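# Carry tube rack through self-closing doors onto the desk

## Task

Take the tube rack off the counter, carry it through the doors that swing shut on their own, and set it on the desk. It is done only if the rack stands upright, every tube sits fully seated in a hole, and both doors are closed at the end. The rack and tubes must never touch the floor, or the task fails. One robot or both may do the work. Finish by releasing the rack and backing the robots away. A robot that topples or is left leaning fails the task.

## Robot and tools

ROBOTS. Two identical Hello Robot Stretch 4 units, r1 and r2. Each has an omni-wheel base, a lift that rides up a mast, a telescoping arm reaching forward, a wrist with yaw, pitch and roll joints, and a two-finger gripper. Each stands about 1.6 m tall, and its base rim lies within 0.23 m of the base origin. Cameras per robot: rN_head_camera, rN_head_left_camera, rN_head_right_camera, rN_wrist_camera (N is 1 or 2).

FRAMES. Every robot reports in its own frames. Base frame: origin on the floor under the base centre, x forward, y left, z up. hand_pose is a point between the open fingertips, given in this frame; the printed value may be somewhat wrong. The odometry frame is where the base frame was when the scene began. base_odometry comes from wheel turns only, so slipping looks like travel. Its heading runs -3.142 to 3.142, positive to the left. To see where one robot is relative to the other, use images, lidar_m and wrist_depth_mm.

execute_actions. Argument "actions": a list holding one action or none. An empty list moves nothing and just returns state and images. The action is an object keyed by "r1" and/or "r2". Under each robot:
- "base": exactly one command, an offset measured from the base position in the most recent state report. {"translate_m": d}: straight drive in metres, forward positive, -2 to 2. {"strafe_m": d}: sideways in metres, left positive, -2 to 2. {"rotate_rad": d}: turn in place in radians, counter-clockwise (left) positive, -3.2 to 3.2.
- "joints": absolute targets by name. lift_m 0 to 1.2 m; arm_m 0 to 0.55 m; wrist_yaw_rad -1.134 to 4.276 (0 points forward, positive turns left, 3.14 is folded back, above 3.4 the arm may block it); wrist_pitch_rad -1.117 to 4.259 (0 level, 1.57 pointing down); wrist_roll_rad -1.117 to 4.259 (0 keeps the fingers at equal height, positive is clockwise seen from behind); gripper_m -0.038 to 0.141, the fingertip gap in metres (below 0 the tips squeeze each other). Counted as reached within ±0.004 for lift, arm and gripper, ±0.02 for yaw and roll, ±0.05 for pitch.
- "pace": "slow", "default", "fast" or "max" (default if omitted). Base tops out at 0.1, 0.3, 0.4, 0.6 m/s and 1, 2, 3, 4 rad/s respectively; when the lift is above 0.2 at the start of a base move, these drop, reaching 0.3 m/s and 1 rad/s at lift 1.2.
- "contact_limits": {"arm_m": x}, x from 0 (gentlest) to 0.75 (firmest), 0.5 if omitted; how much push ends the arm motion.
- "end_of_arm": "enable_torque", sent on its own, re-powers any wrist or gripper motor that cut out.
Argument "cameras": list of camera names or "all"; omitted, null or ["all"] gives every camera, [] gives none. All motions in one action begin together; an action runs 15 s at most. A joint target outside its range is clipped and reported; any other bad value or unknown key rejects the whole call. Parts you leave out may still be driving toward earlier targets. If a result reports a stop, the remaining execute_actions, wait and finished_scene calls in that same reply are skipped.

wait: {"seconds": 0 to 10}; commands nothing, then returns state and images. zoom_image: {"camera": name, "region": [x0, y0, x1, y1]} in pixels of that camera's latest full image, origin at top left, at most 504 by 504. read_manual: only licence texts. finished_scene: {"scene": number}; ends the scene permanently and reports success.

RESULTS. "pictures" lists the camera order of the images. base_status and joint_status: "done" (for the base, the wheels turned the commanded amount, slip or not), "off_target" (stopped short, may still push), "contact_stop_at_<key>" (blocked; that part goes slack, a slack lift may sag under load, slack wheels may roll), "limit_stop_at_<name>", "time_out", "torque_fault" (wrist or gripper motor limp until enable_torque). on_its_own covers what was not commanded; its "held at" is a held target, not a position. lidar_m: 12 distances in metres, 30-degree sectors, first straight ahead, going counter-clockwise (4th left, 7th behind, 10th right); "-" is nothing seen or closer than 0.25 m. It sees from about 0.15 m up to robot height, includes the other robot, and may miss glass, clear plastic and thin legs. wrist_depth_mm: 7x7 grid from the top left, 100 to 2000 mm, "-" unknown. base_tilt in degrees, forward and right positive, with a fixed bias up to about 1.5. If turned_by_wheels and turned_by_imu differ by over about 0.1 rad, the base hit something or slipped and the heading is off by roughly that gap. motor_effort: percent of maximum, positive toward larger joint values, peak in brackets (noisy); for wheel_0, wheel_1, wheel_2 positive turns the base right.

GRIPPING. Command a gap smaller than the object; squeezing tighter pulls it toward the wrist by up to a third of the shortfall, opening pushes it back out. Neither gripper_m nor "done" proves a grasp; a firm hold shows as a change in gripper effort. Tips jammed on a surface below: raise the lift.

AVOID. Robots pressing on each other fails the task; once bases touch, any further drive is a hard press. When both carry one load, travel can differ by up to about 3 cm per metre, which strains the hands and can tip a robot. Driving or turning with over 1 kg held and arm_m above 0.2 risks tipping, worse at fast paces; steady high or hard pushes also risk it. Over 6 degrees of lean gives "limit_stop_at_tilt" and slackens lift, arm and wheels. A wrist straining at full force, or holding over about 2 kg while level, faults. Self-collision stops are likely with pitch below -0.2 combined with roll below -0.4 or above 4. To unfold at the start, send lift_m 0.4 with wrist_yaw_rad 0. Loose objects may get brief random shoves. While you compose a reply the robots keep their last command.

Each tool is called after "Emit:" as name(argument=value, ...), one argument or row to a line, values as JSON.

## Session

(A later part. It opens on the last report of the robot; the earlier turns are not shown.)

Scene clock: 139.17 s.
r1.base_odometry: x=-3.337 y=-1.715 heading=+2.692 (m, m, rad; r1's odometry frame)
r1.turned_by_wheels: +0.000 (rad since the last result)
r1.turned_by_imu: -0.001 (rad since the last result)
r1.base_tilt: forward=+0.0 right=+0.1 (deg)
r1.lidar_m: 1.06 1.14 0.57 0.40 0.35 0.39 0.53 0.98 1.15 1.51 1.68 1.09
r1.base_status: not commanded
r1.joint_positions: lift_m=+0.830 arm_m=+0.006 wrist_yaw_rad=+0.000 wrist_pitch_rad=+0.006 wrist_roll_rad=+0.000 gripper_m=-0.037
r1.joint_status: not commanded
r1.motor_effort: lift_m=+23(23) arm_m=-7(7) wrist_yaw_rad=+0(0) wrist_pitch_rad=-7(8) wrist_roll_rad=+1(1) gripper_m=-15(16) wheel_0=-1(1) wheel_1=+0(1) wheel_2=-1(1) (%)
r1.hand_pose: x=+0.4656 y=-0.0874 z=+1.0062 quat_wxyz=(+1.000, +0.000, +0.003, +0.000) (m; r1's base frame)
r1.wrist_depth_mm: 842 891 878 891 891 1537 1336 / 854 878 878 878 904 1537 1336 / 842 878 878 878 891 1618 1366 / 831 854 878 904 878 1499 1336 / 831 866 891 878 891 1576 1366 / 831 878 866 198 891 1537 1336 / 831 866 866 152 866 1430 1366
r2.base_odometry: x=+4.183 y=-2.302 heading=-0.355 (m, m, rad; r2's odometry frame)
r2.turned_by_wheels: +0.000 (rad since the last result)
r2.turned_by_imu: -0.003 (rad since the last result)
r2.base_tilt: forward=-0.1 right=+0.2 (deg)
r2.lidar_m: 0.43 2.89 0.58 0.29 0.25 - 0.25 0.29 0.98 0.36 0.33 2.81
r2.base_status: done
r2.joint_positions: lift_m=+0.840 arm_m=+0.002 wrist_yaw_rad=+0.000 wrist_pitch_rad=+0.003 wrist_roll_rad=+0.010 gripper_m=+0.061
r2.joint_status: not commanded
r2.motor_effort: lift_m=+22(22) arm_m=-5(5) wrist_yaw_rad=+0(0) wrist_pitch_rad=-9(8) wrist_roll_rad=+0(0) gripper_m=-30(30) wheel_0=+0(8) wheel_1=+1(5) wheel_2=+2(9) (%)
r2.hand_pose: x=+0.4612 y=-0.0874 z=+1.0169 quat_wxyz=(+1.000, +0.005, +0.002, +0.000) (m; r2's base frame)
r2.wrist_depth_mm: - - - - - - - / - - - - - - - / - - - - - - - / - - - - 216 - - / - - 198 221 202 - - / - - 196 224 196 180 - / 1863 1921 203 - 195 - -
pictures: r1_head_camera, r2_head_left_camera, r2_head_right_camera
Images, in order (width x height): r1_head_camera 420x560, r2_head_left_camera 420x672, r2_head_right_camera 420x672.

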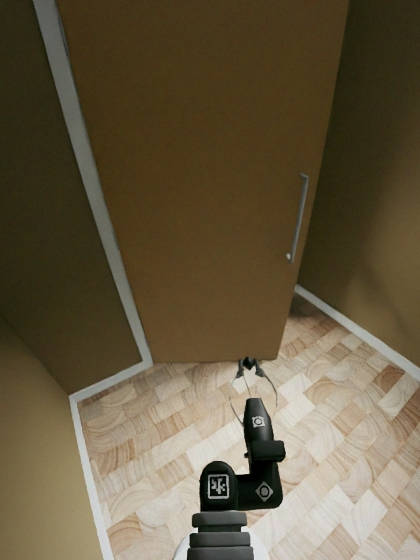

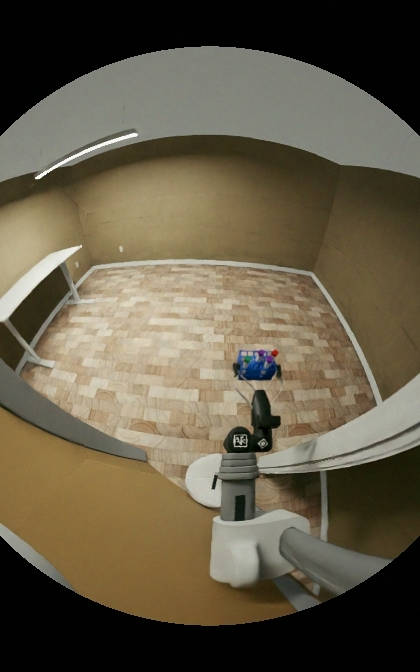

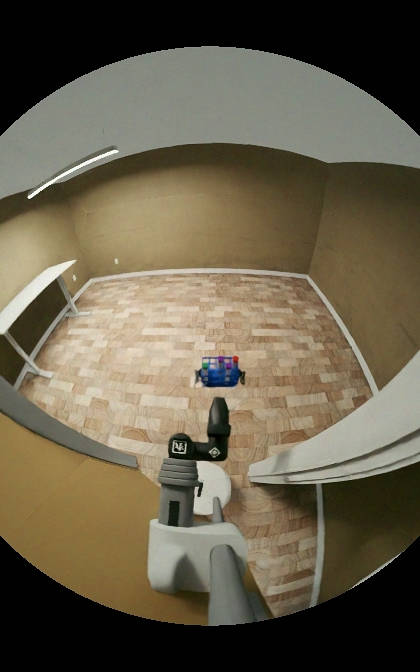

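Emit:
execute_actions(
  actions=[
    {"r2":{"base":{"translate_m":0.34},"pace":"slow"},"r1":{"base":{"rotate_rad":-1.2},"pace":"slow"}},
  ],
  cameras=["r2_head_left_camera","r1_head_left_camera","r1_head_right_camera"],
)

Scene clock: 145.27 s.
r1.base_odometry: x=-3.337 y=-1.715 heading=+1.492 (m, m, rad; r1's odometry frame)
r1.turned_by_wheels: -1.200 (rad since the last result)
r1.turned_by_imu: -1.218 (rad since the last result)
r1.base_tilt: forward=+0.2 right=+0.3 (deg)
r1.lidar_m: 1.65 1.68 1.28 1.14 0.68 0.40 0.37 0.38 0.49 0.94 0.99 1.32
r1.base_status: done
r1.joint_positions: lift_m=+0.830 arm_m=+0.006 wrist_yaw_rad=+0.000 wrist_pitch_rad=+0.006 wrist_roll_rad=+0.000 gripper_m=-0.037
r1.joint_status: not commanded
r1.motor_effort: lift_m=+24(23) arm_m=-7(7) wrist_yaw_rad=+1(0) wrist_pitch_rad=-7(8) wrist_roll_rad=+1(1) gripper_m=-18(19) wheel_0=+0(5) wheel_1=+2(4) wheel_2=+0(4) (%)
r1.hand_pose: x=+0.4656 y=-0.0874 z=+1.0062 quat_wxyz=(+1.000, +0.000, +0.003, +0.000) (m; r1's base frame)
r1.wrist_depth_mm: 1336 1430 1430 1537 1661 1366 1060 / 1308 1336 1499 1499 1661 1430 1060 / 1308 1336 1464 1537 1576 1430 1042 / 1336 1366 1464 1499 1576 1397 1060 / 1281 1366 1430 1464 1576 1366 1098 / 1336 1366 1430 199 1576 1366 1042 / 1281 1336 1430 152 1537 1229 1060
r2.base_odometry: x=+4.502 y=-2.420 heading=-0.354 (m, m, rad; r2's odometry frame)
r2.turned_by_wheels: +0.000 (rad since the last result)
r2.turned_by_imu: -0.002 (rad since the last result)
r2.base_tilt: forward=-0.1 right=+0.2 (deg)
r2.lidar_m: 0.41 3.10 2.06 0.62 0.35 0.25 0.25 0.25 0.35 0.65 2.05 0.47
r2.base_status: done
r2.joint_positions: lift_m=+0.840 arm_m=+0.002 wrist_yaw_rad=+0.000 wrist_pitch_rad=+0.003 wrist_roll_rad=+0.010 gripper_m=+0.061
r2.joint_status: not commanded
r2.motor_effort: lift_m=+22(22) arm_m=-5(4) wrist_yaw_rad=+3(2) wrist_pitch_rad=-9(9) wrist_roll_rad=+1(0) gripper_m=-28(31) wheel_0=+3(2) wheel_1=+2(4) wheel_2=-1(7) (%)
r2.hand_pose: x=+0.4612 y=-0.0874 z=+1.0169 quat_wxyz=(+1.000, +0.005, +0.002, +0.000) (m; r2's base frame)
r2.wrist_depth_mm: - - - - - - - / - - - - - - - / - - - - - - - / - - - - 214 - - / - - 198 220 203 - - / - - 195 224 196 180 - / 1863 1863 204 - 195 - -
pictures: r1_head_left_camera, r1_head_right_camera, r2_head_left_camera
Images, in order (width x height): r1_head_left_camera 420x672, r1_head_right_camera 420x672, r2_head_left_camera 420x672.

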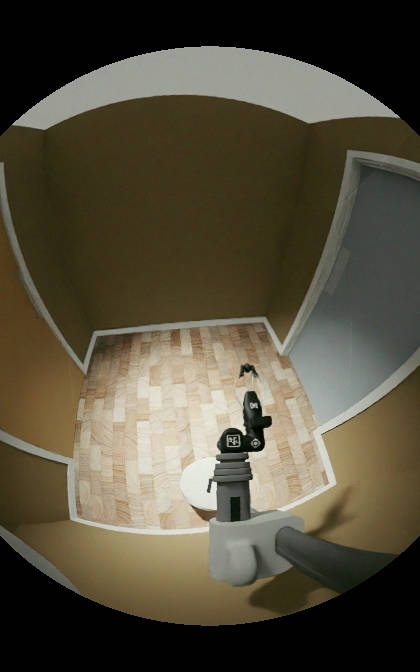

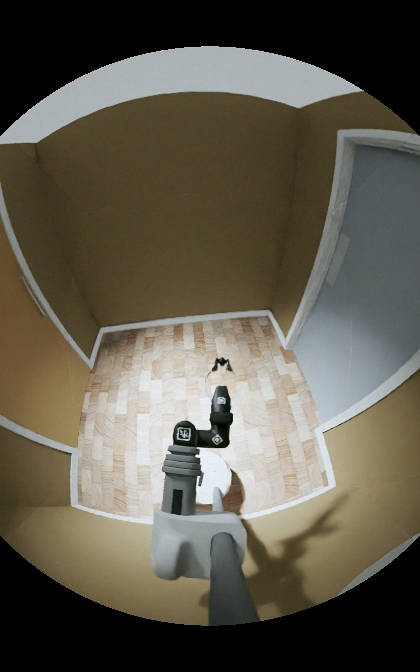

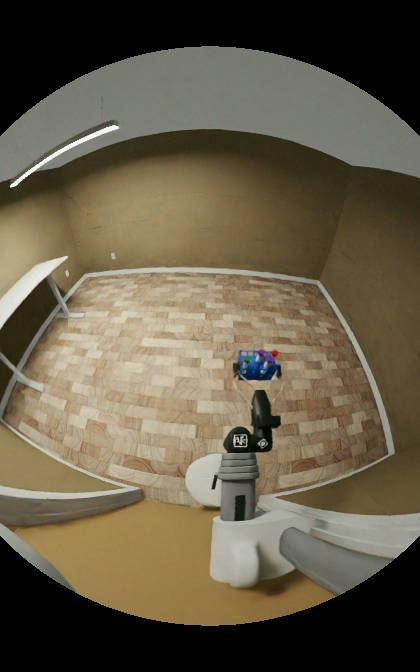

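Emit:
execute_actions(
  actions=[
    {"r2":{"base":{"rotate_rad":0.85},"pace":"slow"}},
  ],
  cameras=["r2_head_left_camera","r2_head_camera"],
)

Scene clock: 148.17 s.
r1.base_odometry: x=-3.337 y=-1.715 heading=+1.492 (m, m, rad; r1's odometry frame)
r1.turned_by_wheels: +0.000 (rad since the last result)
r1.turned_by_imu: -0.001 (rad since the last result)
r1.base_tilt: forward=+0.1 right=+0.3 (deg)
r1.lidar_m: 1.67 1.69 1.30 1.14 0.68 0.38 0.36 0.36 0.45 0.93 1.03 1.36
r1.base_status: not commanded
r1.joint_positions: lift_m=+0.830 arm_m=+0.006 wrist_yaw_rad=+0.000 wrist_pitch_rad=+0.006 wrist_roll_rad=+0.000 gripper_m=-0.037
r1.joint_status: not commanded
r1.motor_effort: lift_m=+23(24) arm_m=-7(7) wrist_yaw_rad=+1(0) wrist_pitch_rad=-7(8) wrist_roll_rad=+0(0) gripper_m=-18(17) wheel_0=+0(0) wheel_1=+2(2) wheel_2=+0(0) (%)
r1.hand_pose: x=+0.4656 y=-0.0874 z=+1.0062 quat_wxyz=(+1.000, +0.000, +0.003, +0.000) (m; r1's base frame)
r1.wrist_depth_mm: 1336 1366 1464 1537 1576 1336 1060 / 1336 1397 1464 1537 1618 1366 1060 / 1308 1366 1464 1537 1576 1397 1060 / 1336 1366 1464 1499 1661 1464 1078 / 1336 1366 1397 1537 1537 1430 1078 / 1308 1397 1430 199 1537 1366 1060 / 1308 1336 1430 151 1537 1205 1060
r2.base_odometry: x=+4.502 y=-2.420 heading=+0.495 (m, m, rad; r2's odometry frame)
r2.turned_by_wheels: +0.850 (rad since the last result)
r2.turned_by_imu: +0.856 (rad since the last result)
r2.base_tilt: forward=-0.1 right=+0.2 (deg)
r2.lidar_m: 0.42 2.02 0.44 0.29 0.25 0.25 0.30 0.38 1.98 2.38 2.96 0.47
r2.base_status: done
r2.joint_positions: lift_m=+0.840 arm_m=+0.002 wrist_yaw_rad=+0.000 wrist_pitch_rad=+0.003 wrist_roll_rad=+0.010 gripper_m=+0.061
r2.joint_status: not commanded
r2.motor_effort: lift_m=+22(22) arm_m=-5(5) wrist_yaw_rad=+0(1) wrist_pitch_rad=-8(9) wrist_roll_rad=+0(0) gripper_m=-32(29) wheel_0=-3(7) wheel_1=-1(4) wheel_2=-1(1) (%)
r2.hand_pose: x=+0.4612 y=-0.0874 z=+1.0169 quat_wxyz=(+1.000, +0.005, +0.002, +0.000) (m; r2's base frame)
r2.wrist_depth_mm: - - - - - - - / - - - - - - - / - - - - - - - / - - - - 216 - - / - - 198 221 203 - - / - - 196 224 196 180 - / 1921 1921 203 - 195 - -
pictures: r2_head_camera, r2_head_left_camera
Images, in order (width x height): r2_head_camera 420x560, r2_head_left_camera 420x672.

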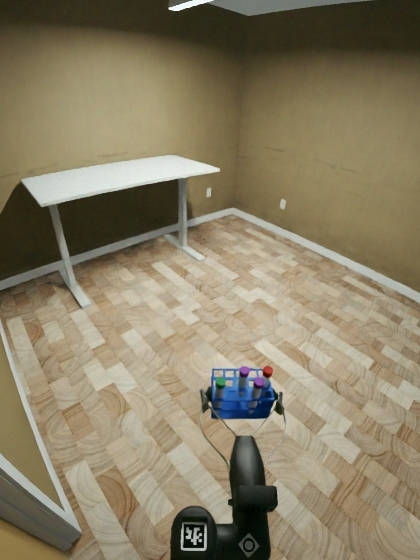

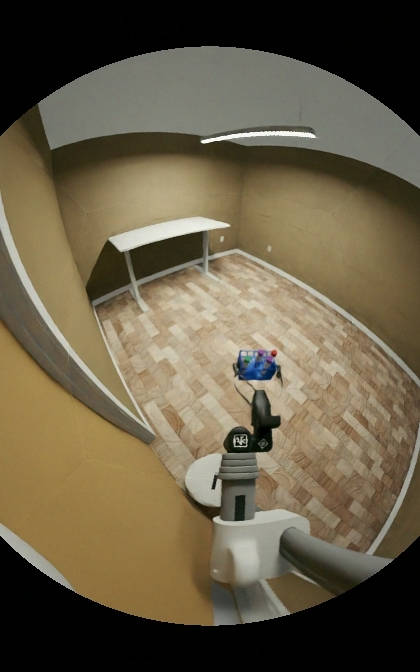

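Emit:
execute_actions(
  actions=[
    {"r2":{"base":{"translate_m":1.85},"joints":{"lift_m":0.9}}},
  ],
  cameras=["r2_head_left_camera","r2_head_camera","r2_wrist_camera"],
)

Scene clock: 157.97 s.
r1.base_odometry: x=-3.337 y=-1.715 heading=+1.492 (m, m, rad; r1's odometry frame)
r1.turned_by_wheels: +0.000 (rad since the last result)
r1.turned_by_imu: -0.003 (rad since the last result)
r1.base_tilt: forward=+0.0 right=+0.3 (deg)
r1.lidar_m: 1.66 1.68 1.31 1.14 0.69 0.41 0.36 0.37 0.45 0.93 1.01 1.35
r1.base_status: not commanded
r1.joint_positions: lift_m=+0.830 arm_m=+0.006 wrist_yaw_rad=+0.000 wrist_pitch_rad=+0.006 wrist_roll_rad=+0.000 gripper_m=-0.037
r1.joint_status: not commanded
r1.motor_effort: lift_m=+23(23) arm_m=-7(7) wrist_yaw_rad=+1(0) wrist_pitch_rad=-7(7) wrist_roll_rad=+0(1) gripper_m=-14(16) wheel_0=+1(0) wheel_1=+2(2) wheel_2=+0(0) (%)
r1.hand_pose: x=+0.4656 y=-0.0874 z=+1.0062 quat_wxyz=(+1.000, +0.000, +0.003, +0.000) (m; r1's base frame)
r1.wrist_depth_mm: 1336 1430 1464 1576 1661 1366 1060 / 1308 1397 1464 1499 1618 1366 1060 / 1336 1397 1464 1576 1537 1397 1060 / 1336 1366 1430 1537 1618 1366 1042 / 1308 1366 1464 1537 1576 1397 1042 / 1308 1366 1397 198 1576 1366 1042 / 1336 1366 1430 152 1537 1182 1060
r2.base_odometry: x=+6.130 y=-1.540 heading=+0.496 (m, m, rad; r2's odometry frame)
r2.turned_by_wheels: +0.000 (rad since the last result)
r2.turned_by_imu: -0.008 (rad since the last result)
r2.base_tilt: forward=-0.2 right=+0.2 (deg)
r2.lidar_m: 0.42 0.56 0.57 0.73 1.39 1.41 1.80 3.14 3.22 1.95 1.73 0.46
r2.base_status: done
r2.joint_positions: lift_m=+0.900 arm_m=+0.002 wrist_yaw_rad=+0.000 wrist_pitch_rad=+0.003 wrist_roll_rad=+0.010 gripper_m=+0.061
r2.joint_status: all done
r2.motor_effort: lift_m=+23(24) arm_m=-5(5) wrist_yaw_rad=-2(0) wrist_pitch_rad=-8(8) wrist_roll_rad=+0(0) gripper_m=-29(30) wheel_0=+0(5) wheel_1=+1(5) wheel_2=+3(13) (%)
r2.hand_pose: x=+0.4612 y=-0.0874 z=+1.0769 quat_wxyz=(+1.000, +0.005, +0.002, +0.000) (m; r2's base frame)
r2.wrist_depth_mm: 991 1138 1281 1618 1756 1499 1308 / 1025 1138 1336 1576 1808 1464 1281 / 1025 1182 1366 1576 1708 1499 1308 / 1042 1182 1308 1576 216 1464 1255 / 691 741 198 220 202 1464 1281 / 433 421 196 224 196 180 1281 / 1060 1138 203 - 195 1464 1255
pictures: r2_head_camera, r2_head_left_camera, r2_wrist_camera
Images, in order (width x height): r2_head_camera 420x560, r2_head_left_camera 420x672, r2_wrist_camera 616x392.

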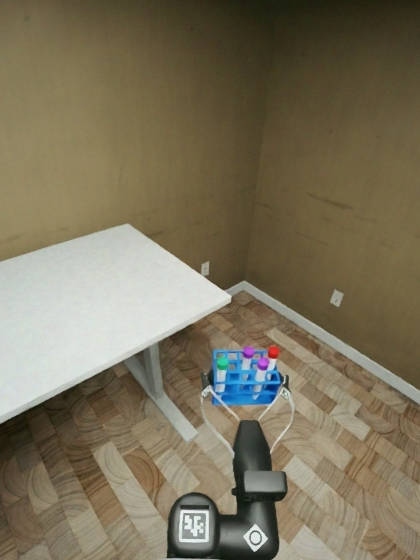

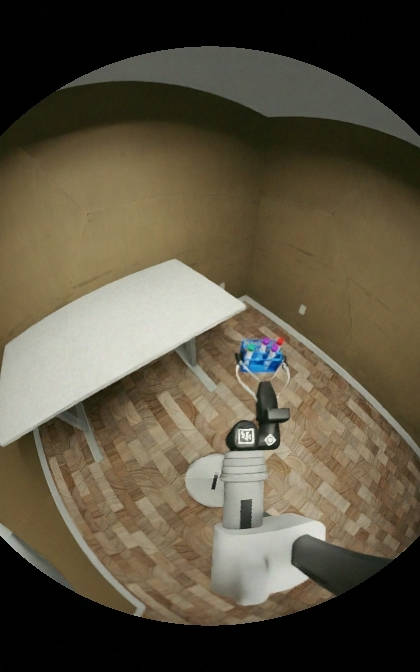

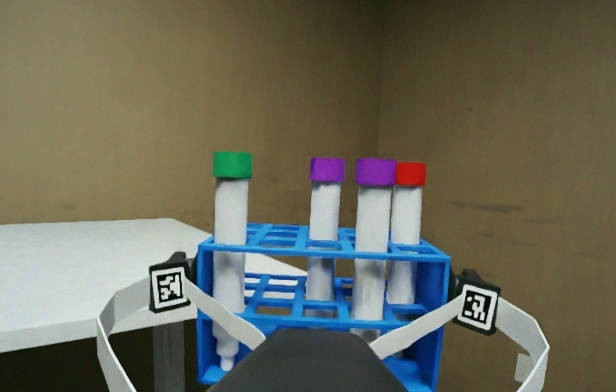

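Emit:
execute_actions(
  actions=[
    {"r2":{"base":{"rotate_rad":0.8},"joints":{"arm_m":0.26},"pace":"slow"}},
  ],
  cameras=["r2_head_camera","r2_wrist_camera"],
)

Scene clock: 162.17 s.
r1.base_odometry: x=-3.337 y=-1.715 heading=+1.492 (m, m, rad; r1's odometry frame)
r1.turned_by_wheels: +0.000 (rad since the last result)
r1.turned_by_imu: -0.001 (rad since the last result)
r1.base_tilt: forward=+0.1 right=+0.3 (deg)
r1.lidar_m: 1.64 1.66 1.30 1.14 0.69 0.41 0.37 0.38 0.47 0.97 1.01 1.34
r1.base_status: not commanded
r1.joint_positions: lift_m=+0.830 arm_m=+0.006 wrist_yaw_rad=+0.000 wrist_pitch_rad=+0.006 wrist_roll_rad=+0.000 gripper_m=-0.037
r1.joint_status: not commanded
r1.motor_effort: lift_m=+23(23) arm_m=-6(7) wrist_yaw_rad=+0(0) wrist_pitch_rad=-7(8) wrist_roll_rad=+0(1) gripper_m=-17(17) wheel_0=+1(0) wheel_1=+2(2) wheel_2=+0(0) (%)
r1.hand_pose: x=+0.4656 y=-0.0874 z=+1.0062 quat_wxyz=(+1.000, +0.000, +0.003, +0.000) (m; r1's base frame)
r1.wrist_depth_mm: 1336 1366 1464 1537 1618 1366 1078 / 1308 1397 1464 1537 1618 1366 1060 / 1336 1336 1499 1537 1537 1366 1098 / 1308 1366 1430 1499 1708 1397 1060 / 1366 1366 1464 1537 1618 1366 1060 / 1366 1366 1430 198 1618 1397 1060 / 1308 1336 1397 151 1537 1255 1042
r2.base_odometry: x=+6.130 y=-1.540 heading=+1.295 (m, m, rad; r2's odometry frame)
r2.turned_by_wheels: +0.800 (rad since the last result)
r2.turned_by_imu: +0.805 (rad since the last result)
r2.base_tilt: forward=-0.1 right=+0.2 (deg)
r2.lidar_m: 0.57 0.61 0.90 1.39 1.49 2.23 3.39 2.32 1.76 1.73 0.77 0.60
r2.base_status: done
r2.joint_positions: lift_m=+0.900 arm_m=+0.259 wrist_yaw_rad=+0.000 wrist_pitch_rad=+0.003 wrist_roll_rad=+0.010 gripper_m=+0.061
r2.joint_status: all done
r2.motor_effort: lift_m=+23(23) arm_m=+5(5) wrist_yaw_rad=+2(1) wrist_pitch_rad=-8(8) wrist_roll_rad=+1(1) gripper_m=-31(30) wheel_0=-1(4) wheel_1=-1(6) wheel_2=-1(4) (%)
r2.hand_pose: x=+0.7185 y=-0.0874 z=+1.0769 quat_wxyz=(+1.000, +0.005, +0.002, +0.000) (m; r2's base frame)
r2.wrist_depth_mm: 960 917 891 878 866 831 820 / 960 931 904 878 866 842 831 / 946 946 931 891 878 842 831 / 976 946 917 904 214 866 831 / 691 723 198 221 202 878 842 / 433 382 196 224 196 180 508 / 329 329 204 - 195 353 -
pictures: r2_head_camera, r2_wrist_camera
Images, in order (width x height): r2_head_camera 420x560, r2_wrist_camera 616x392.

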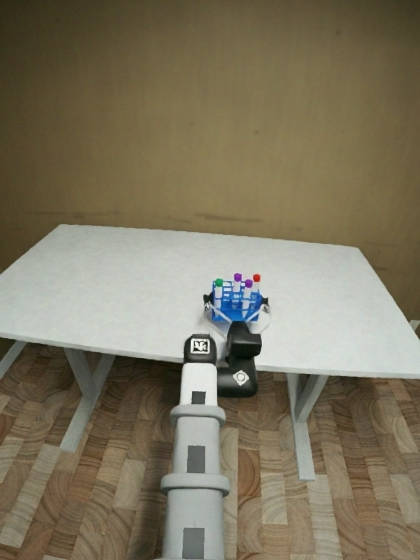

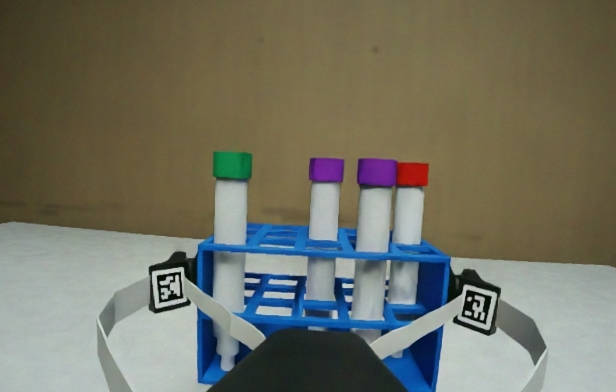

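Emit:
execute_actions(
  actions=[
    {"r2":{"joints":{"lift_m":0.835},"pace":"slow"}},
  ],
  cameras=["r2_wrist_camera"],
)

Scene clock: 163.83 s.
r1.base_odometry: x=-3.337 y=-1.715 heading=+1.492 (m, m, rad; r1's odometry frame)
r1.turned_by_wheels: +0.000 (rad since the last result)
r1.turned_by_imu: -0.001 (rad since the last result)
r1.base_tilt: forward=+0.0 right=+0.2 (deg)
r1.lidar_m: 1.66 1.68 1.32 1.16 0.68 0.41 0.36 0.36 0.49 0.95 1.02 1.36
r1.base_status: not commanded
r1.joint_positions: lift_m=+0.830 arm_m=+0.006 wrist_yaw_rad=+0.000 wrist_pitch_rad=+0.006 wrist_roll_rad=+0.000 gripper_m=-0.037
r1.joint_status: not commanded
r1.motor_effort: lift_m=+23(23) arm_m=-7(8) wrist_yaw_rad=+0(0) wrist_pitch_rad=-7(7) wrist_roll_rad=+1(0) gripper_m=-14(16) wheel_0=+0(0) wheel_1=+2(2) wheel_2=+0(0) (%)
r1.hand_pose: x=+0.4656 y=-0.0874 z=+1.0062 quat_wxyz=(+1.000, +0.000, +0.003, +0.000) (m; r1's base frame)
r1.wrist_depth_mm: 1366 1397 1430 1537 1576 1397 1078 / 1308 1366 1430 1499 1576 1366 1078 / 1308 1397 1430 1499 1576 1366 1060 / 1281 1430 1499 1537 1618 1366 1060 / 1336 1397 1430 1499 1618 1366 1060 / 1336 1397 1430 199 1576 1366 1060 / 1336 1366 1430 152 1576 1205 1060
r2.base_odometry: x=+6.130 y=-1.540 heading=+1.295 (m, m, rad; r2's odometry frame)
r2.turned_by_wheels: +0.000 (rad since the last result)
r2.turned_by_imu: +0.000 (rad since the last result)
r2.base_tilt: forward=-0.1 right=+0.2 (deg)
r2.lidar_m: 0.58 0.60 0.93 1.38 1.48 2.22 3.40 2.31 1.78 1.73 0.77 0.59
r2.base_status: not commanded
r2.joint_positions: lift_m=+0.835 arm_m=+0.259 wrist_yaw_rad=+0.000 wrist_pitch_rad=+0.003 wrist_roll_rad=+0.010 gripper_m=+0.061
r2.joint_status: all done
r2.motor_effort: lift_m=+13(21) arm_m=+5(5) wrist_yaw_rad=+0(1) wrist_pitch_rad=-8(9) wrist_roll_rad=+1(0) gripper_m=-30(32) wheel_0=-1(1) wheel_1=-1(1) wheel_2=-1(2) (%)
r2.hand_pose: x=+0.7185 y=-0.0874 z=+1.0127 quat_wxyz=(+1.000, +0.005, +0.002, +0.000) (m; r2's base frame)
r2.wrist_depth_mm: 946 931 891 878 866 831 809 / 946 931 891 878 854 842 820 / 976 946 931 904 878 854 831 / 960 946 798 904 215 854 854 / 449 477 198 221 202 585 597 / 279 250 196 224 197 180 332 / 213 214 202 - 195 230 -
pictures: r2_wrist_camera
Images, in order (width x height): r2_wrist_camera 616x392.

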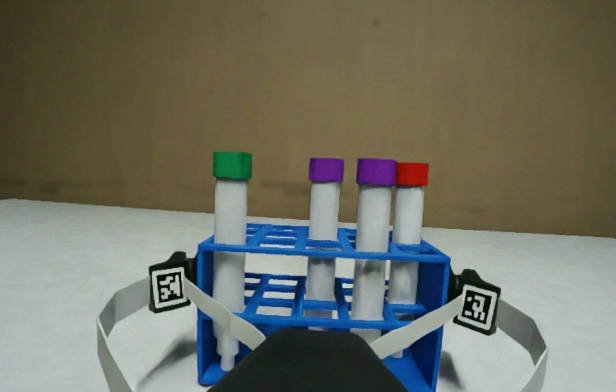

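Emit:
execute_actions(
  actions=[
    {"r2":{"joints":{"lift_m":0.832,"gripper_m":0.141}}},
  ],
  cameras=["r2_wrist_camera"],
)

Scene clock: 166.60 s.
r1.base_odometry: x=-3.337 y=-1.715 heading=+1.492 (m, m, rad; r1's odometry frame)
r1.turned_by_wheels: +0.000 (rad since the last result)
r1.turned_by_imu: -0.001 (rad since the last result)
r1.base_tilt: forward=+0.1 right=+0.4 (deg)
r1.lidar_m: 1.66 1.67 1.29 1.15 0.68 0.39 0.38 0.36 0.49 0.93 1.01 1.33
r1.base_status: not commanded
r1.joint_positions: lift_m=+0.830 arm_m=+0.006 wrist_yaw_rad=+0.000 wrist_pitch_rad=+0.006 wrist_roll_rad=+0.000 gripper_m=-0.037
r1.joint_status: not commanded
r1.motor_effort: lift_m=+23(23) arm_m=-7(7) wrist_yaw_rad=+1(1) wrist_pitch_rad=-7(7) wrist_roll_rad=+1(1) gripper_m=-16(16) wheel_0=+0(0) wheel_1=+2(2) wheel_2=+0(0) (%)
r1.hand_pose: x=+0.4656 y=-0.0874 z=+1.0062 quat_wxyz=(+1.000, +0.000, +0.003, +0.000) (m; r1's base frame)
r1.wrist_depth_mm: 1336 1397 1430 1537 1618 1336 1060 / 1336 1397 1464 1499 1576 1366 1098 / 1336 1366 1430 1576 1618 1397 1042 / 1366 1366 1430 1537 1576 1397 1042 / 1336 1397 1464 1499 1618 1397 1078 / 1366 1366 1366 198 1618 1397 1060 / 1308 1336 1397 151 1537 1205 1042
r2.base_odometry: x=+6.130 y=-1.540 heading=+1.295 (m, m, rad; r2's odometry frame)
r2.turned_by_wheels: +0.000 (rad since the last result)
r2.turned_by_imu: +0.000 (rad since the last result)
r2.base_tilt: forward=-0.1 right=+0.2 (deg)
r2.lidar_m: 0.57 0.62 0.93 1.38 1.47 2.24 3.41 2.31 1.76 1.73 0.76 0.61
r2.base_status: not commanded
r2.joint_positions: lift_m=+0.832 arm_m=+0.259 wrist_yaw_rad=+0.000 wrist_pitch_rad=+0.003 wrist_roll_rad=+0.010 gripper_m=+0.141
r2.joint_status: all done
r2.motor_effort: lift_m=+13(14) arm_m=+5(5) wrist_yaw_rad=+1(2) wrist_pitch_rad=-7(8) wrist_roll_rad=+0(1) gripper_m=+1(30) wheel_0=-1(1) wheel_1=-1(1) wheel_2=-1(1) (%)
r2.hand_pose: x=+0.7185 y=-0.0874 z=+1.0098 quat_wxyz=(+1.000, +0.005, +0.001, +0.000) (m; r2's base frame)
r2.wrist_depth_mm: 960 917 904 878 866 831 820 / 946 946 904 891 866 842 831 / 960 960 917 891 866 854 820 / 976 946 931 904 237 854 842 / 439 462 224 257 224 574 597 / 274 270 224 225 217 277 329 / 210 210 224 - 220 226 241
pictures: r2_wrist_camera
Images, in order (width x height): r2_wrist_camera 616x392.

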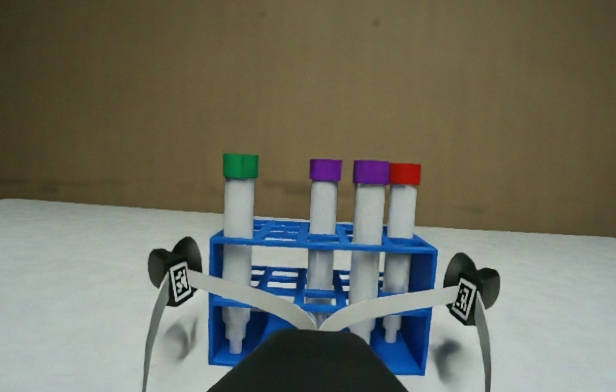

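Emit:
execute_actions(
  actions=[
    {"r2":{"base":{"translate_m":-0.3},"joints":{"arm_m":0.0}}},
  ],
)

Scene clock: 170.43 s.
r1.base_odometry: x=-3.337 y=-1.715 heading=+1.492 (m, m, rad; r1's odometry frame)
r1.turned_by_wheels: +0.000 (rad since the last result)
r1.turned_by_imu: -0.001 (rad since the last result)
r1.base_tilt: forward=+0.3 right=+0.3 (deg)
r1.lidar_m: 1.65 1.68 1.31 1.15 0.67 0.40 0.36 0.39 0.47 0.96 1.01 1.36
r1.base_status: not commanded
r1.joint_positions: lift_m=+0.830 arm_m=+0.006 wrist_yaw_rad=+0.000 wrist_pitch_rad=+0.006 wrist_roll_rad=+0.000 gripper_m=-0.037
r1.joint_status: not commanded
r1.motor_effort: lift_m=+23(23) arm_m=-7(7) wrist_yaw_rad=+0(0) wrist_pitch_rad=-7(7) wrist_roll_rad=+0(2) gripper_m=-16(15) wheel_0=+0(0) wheel_1=+2(2) wheel_2=+0(0) (%)
r1.hand_pose: x=+0.4656 y=-0.0874 z=+1.0062 quat_wxyz=(+1.000, +0.000, +0.003, +0.000) (m; r1's base frame)
r1.wrist_depth_mm: 1336 1397 1464 1537 1661 1397 1060 / 1366 1366 1464 1499 1618 1366 1098 / 1308 1397 1464 1537 1618 1366 1042 / 1336 1366 1430 1499 1618 1397 1078 / 1336 1366 1464 1537 1576 1397 1060 / 1308 1397 1430 198 1576 1397 1060 / 1308 1336 1366 152 1576 1205 1078
r2.base_odometry: x=+6.048 y=-1.829 heading=+1.295 (m, m, rad; r2's odometry frame)
r2.turned_by_wheels: +0.000 (rad since the last result)
r2.turned_by_imu: +0.000 (rad since the last result)
r2.base_tilt: forward=-0.1 right=+0.2 (deg)
r2.lidar_m: 0.87 0.95 1.43 1.41 1.50 2.19 3.07 2.28 1.75 1.71 1.84 0.89
r2.base_status: done
r2.joint_positions: lift_m=+0.832 arm_m=+0.002 wrist_yaw_rad=+0.000 wrist_pitch_rad=+0.002 wrist_roll_rad=+0.010 gripper_m=+0.141
r2.joint_status: all done
joint sent to its limit — the command would take r2.arm_m past its lower limit, so that joint was sent only as far as its limit.
r2.motor_effort: lift_m=+13(13) arm_m=-5(3) wrist_yaw_rad=+2(0) wrist_pitch_rad=-6(7) wrist_roll_rad=+0(0) gripper_m=+0(0) wheel_0=-2(5) wheel_1=-1(6) wheel_2=-2(6) (%)
r2.hand_pose: x=+0.4612 y=-0.0875 z=+1.0099 quat_wxyz=(+1.000, +0.005, +0.001, +0.000) (m; r2's base frame)
r2.wrist_depth_mm: 1499 1464 1430 1430 1397 1336 1336 / 1499 1464 1499 1430 1397 1366 1308 / 1576 1537 1430 1430 1397 1397 1336 / 1098 1229 1397 778 1397 1366 1336 / 1537 1499 699 1430 798 683 732 / 1618 1576 1499 1464 1464 946 1366 / 1661 1576 1537 - 1430 1397 1336
pictures: r1_head_camera, r1_head_left_camera, r1_head_right_camera, r1_wrist_camera, r2_head_camera, r2_head_left_camera, r2_head_right_camera, r2_wrist_camera
Images, in order (width x height): r1_head_camera 420x560, r1_head_left_camera 420x672, r1_head_right_camera 420x672, r1_wrist_camera 616x392, r2_head_camera 420x560, r2_head_left_camera 420x672, r2_head_right_camera 420x672, r2_wrist_camera 616x392.

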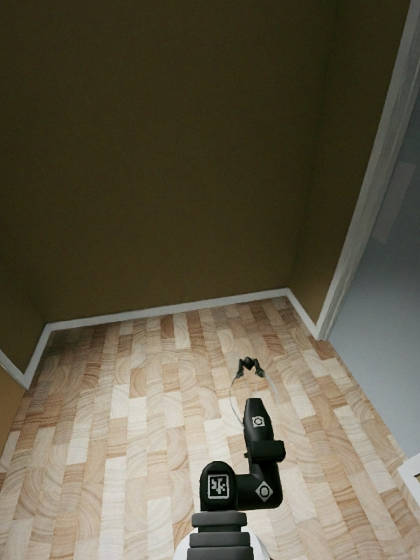

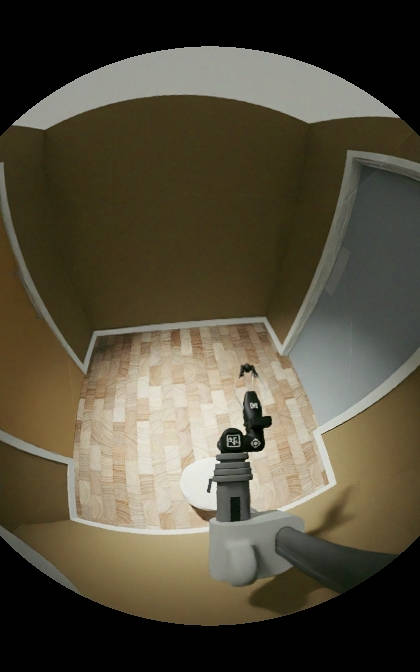

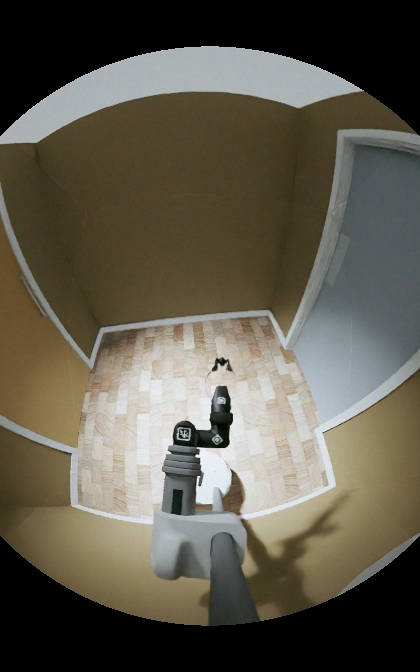

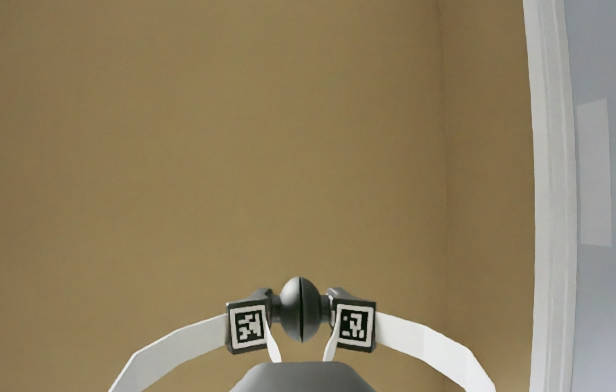

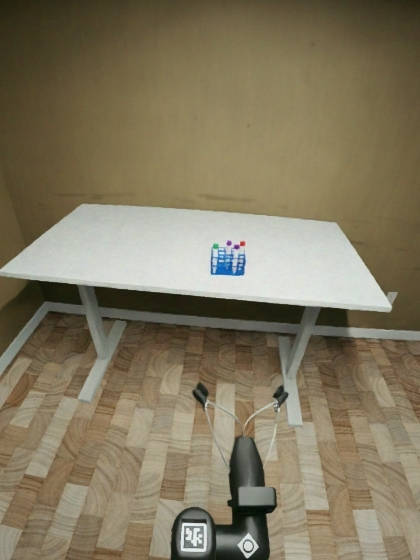

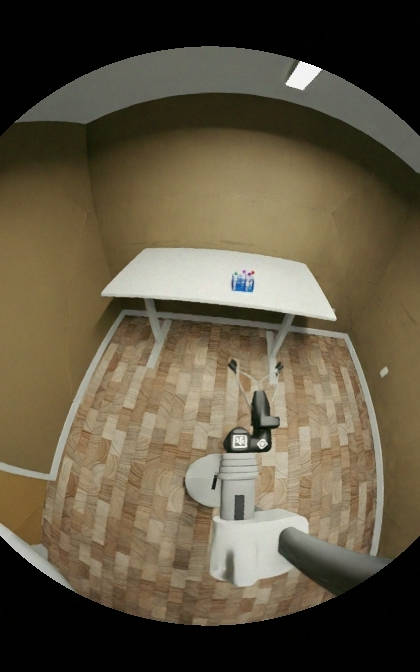

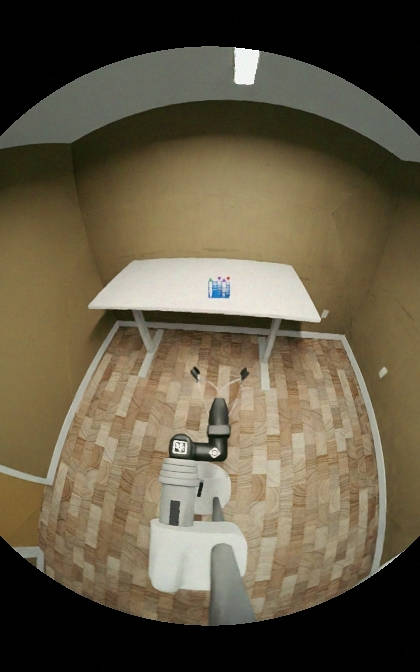

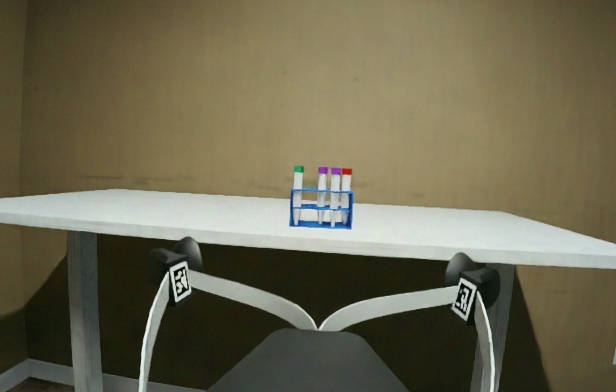

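Emit:
zoom_image(
  camera="r2_wrist_camera",
  region=[270, 150, 370, 240],
)

Emit:
zoom_image(
  camera="r1_head_left_camera",
  region=[0, 150, 150, 500],
)

Region (270, 150, 370, 240) of r2_wrist_camera's 616x392 image, scaled by 5.040; it fills the top 454 rows of this view, and the rest is white.

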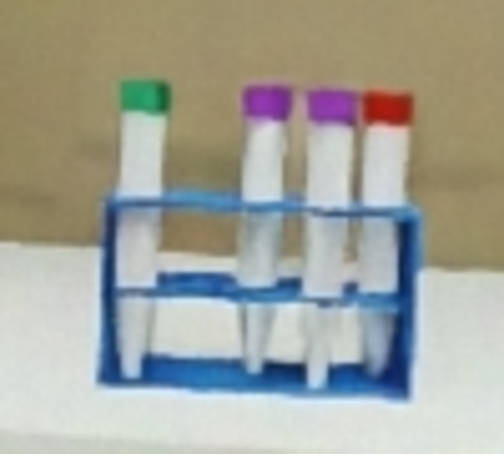

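Region (0, 150, 150, 500) of r1_head_left_camera's 420x672 image, scaled by 1.440, with more detail than that image has; it fills the left 216 columns of this view, and the rest is white.

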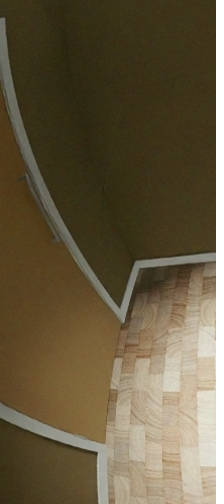

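All four tubes are seated in the rack and both doors are shut.

Emit:
finished_scene(
  scene=2,
)

The scene is finished: the task was done.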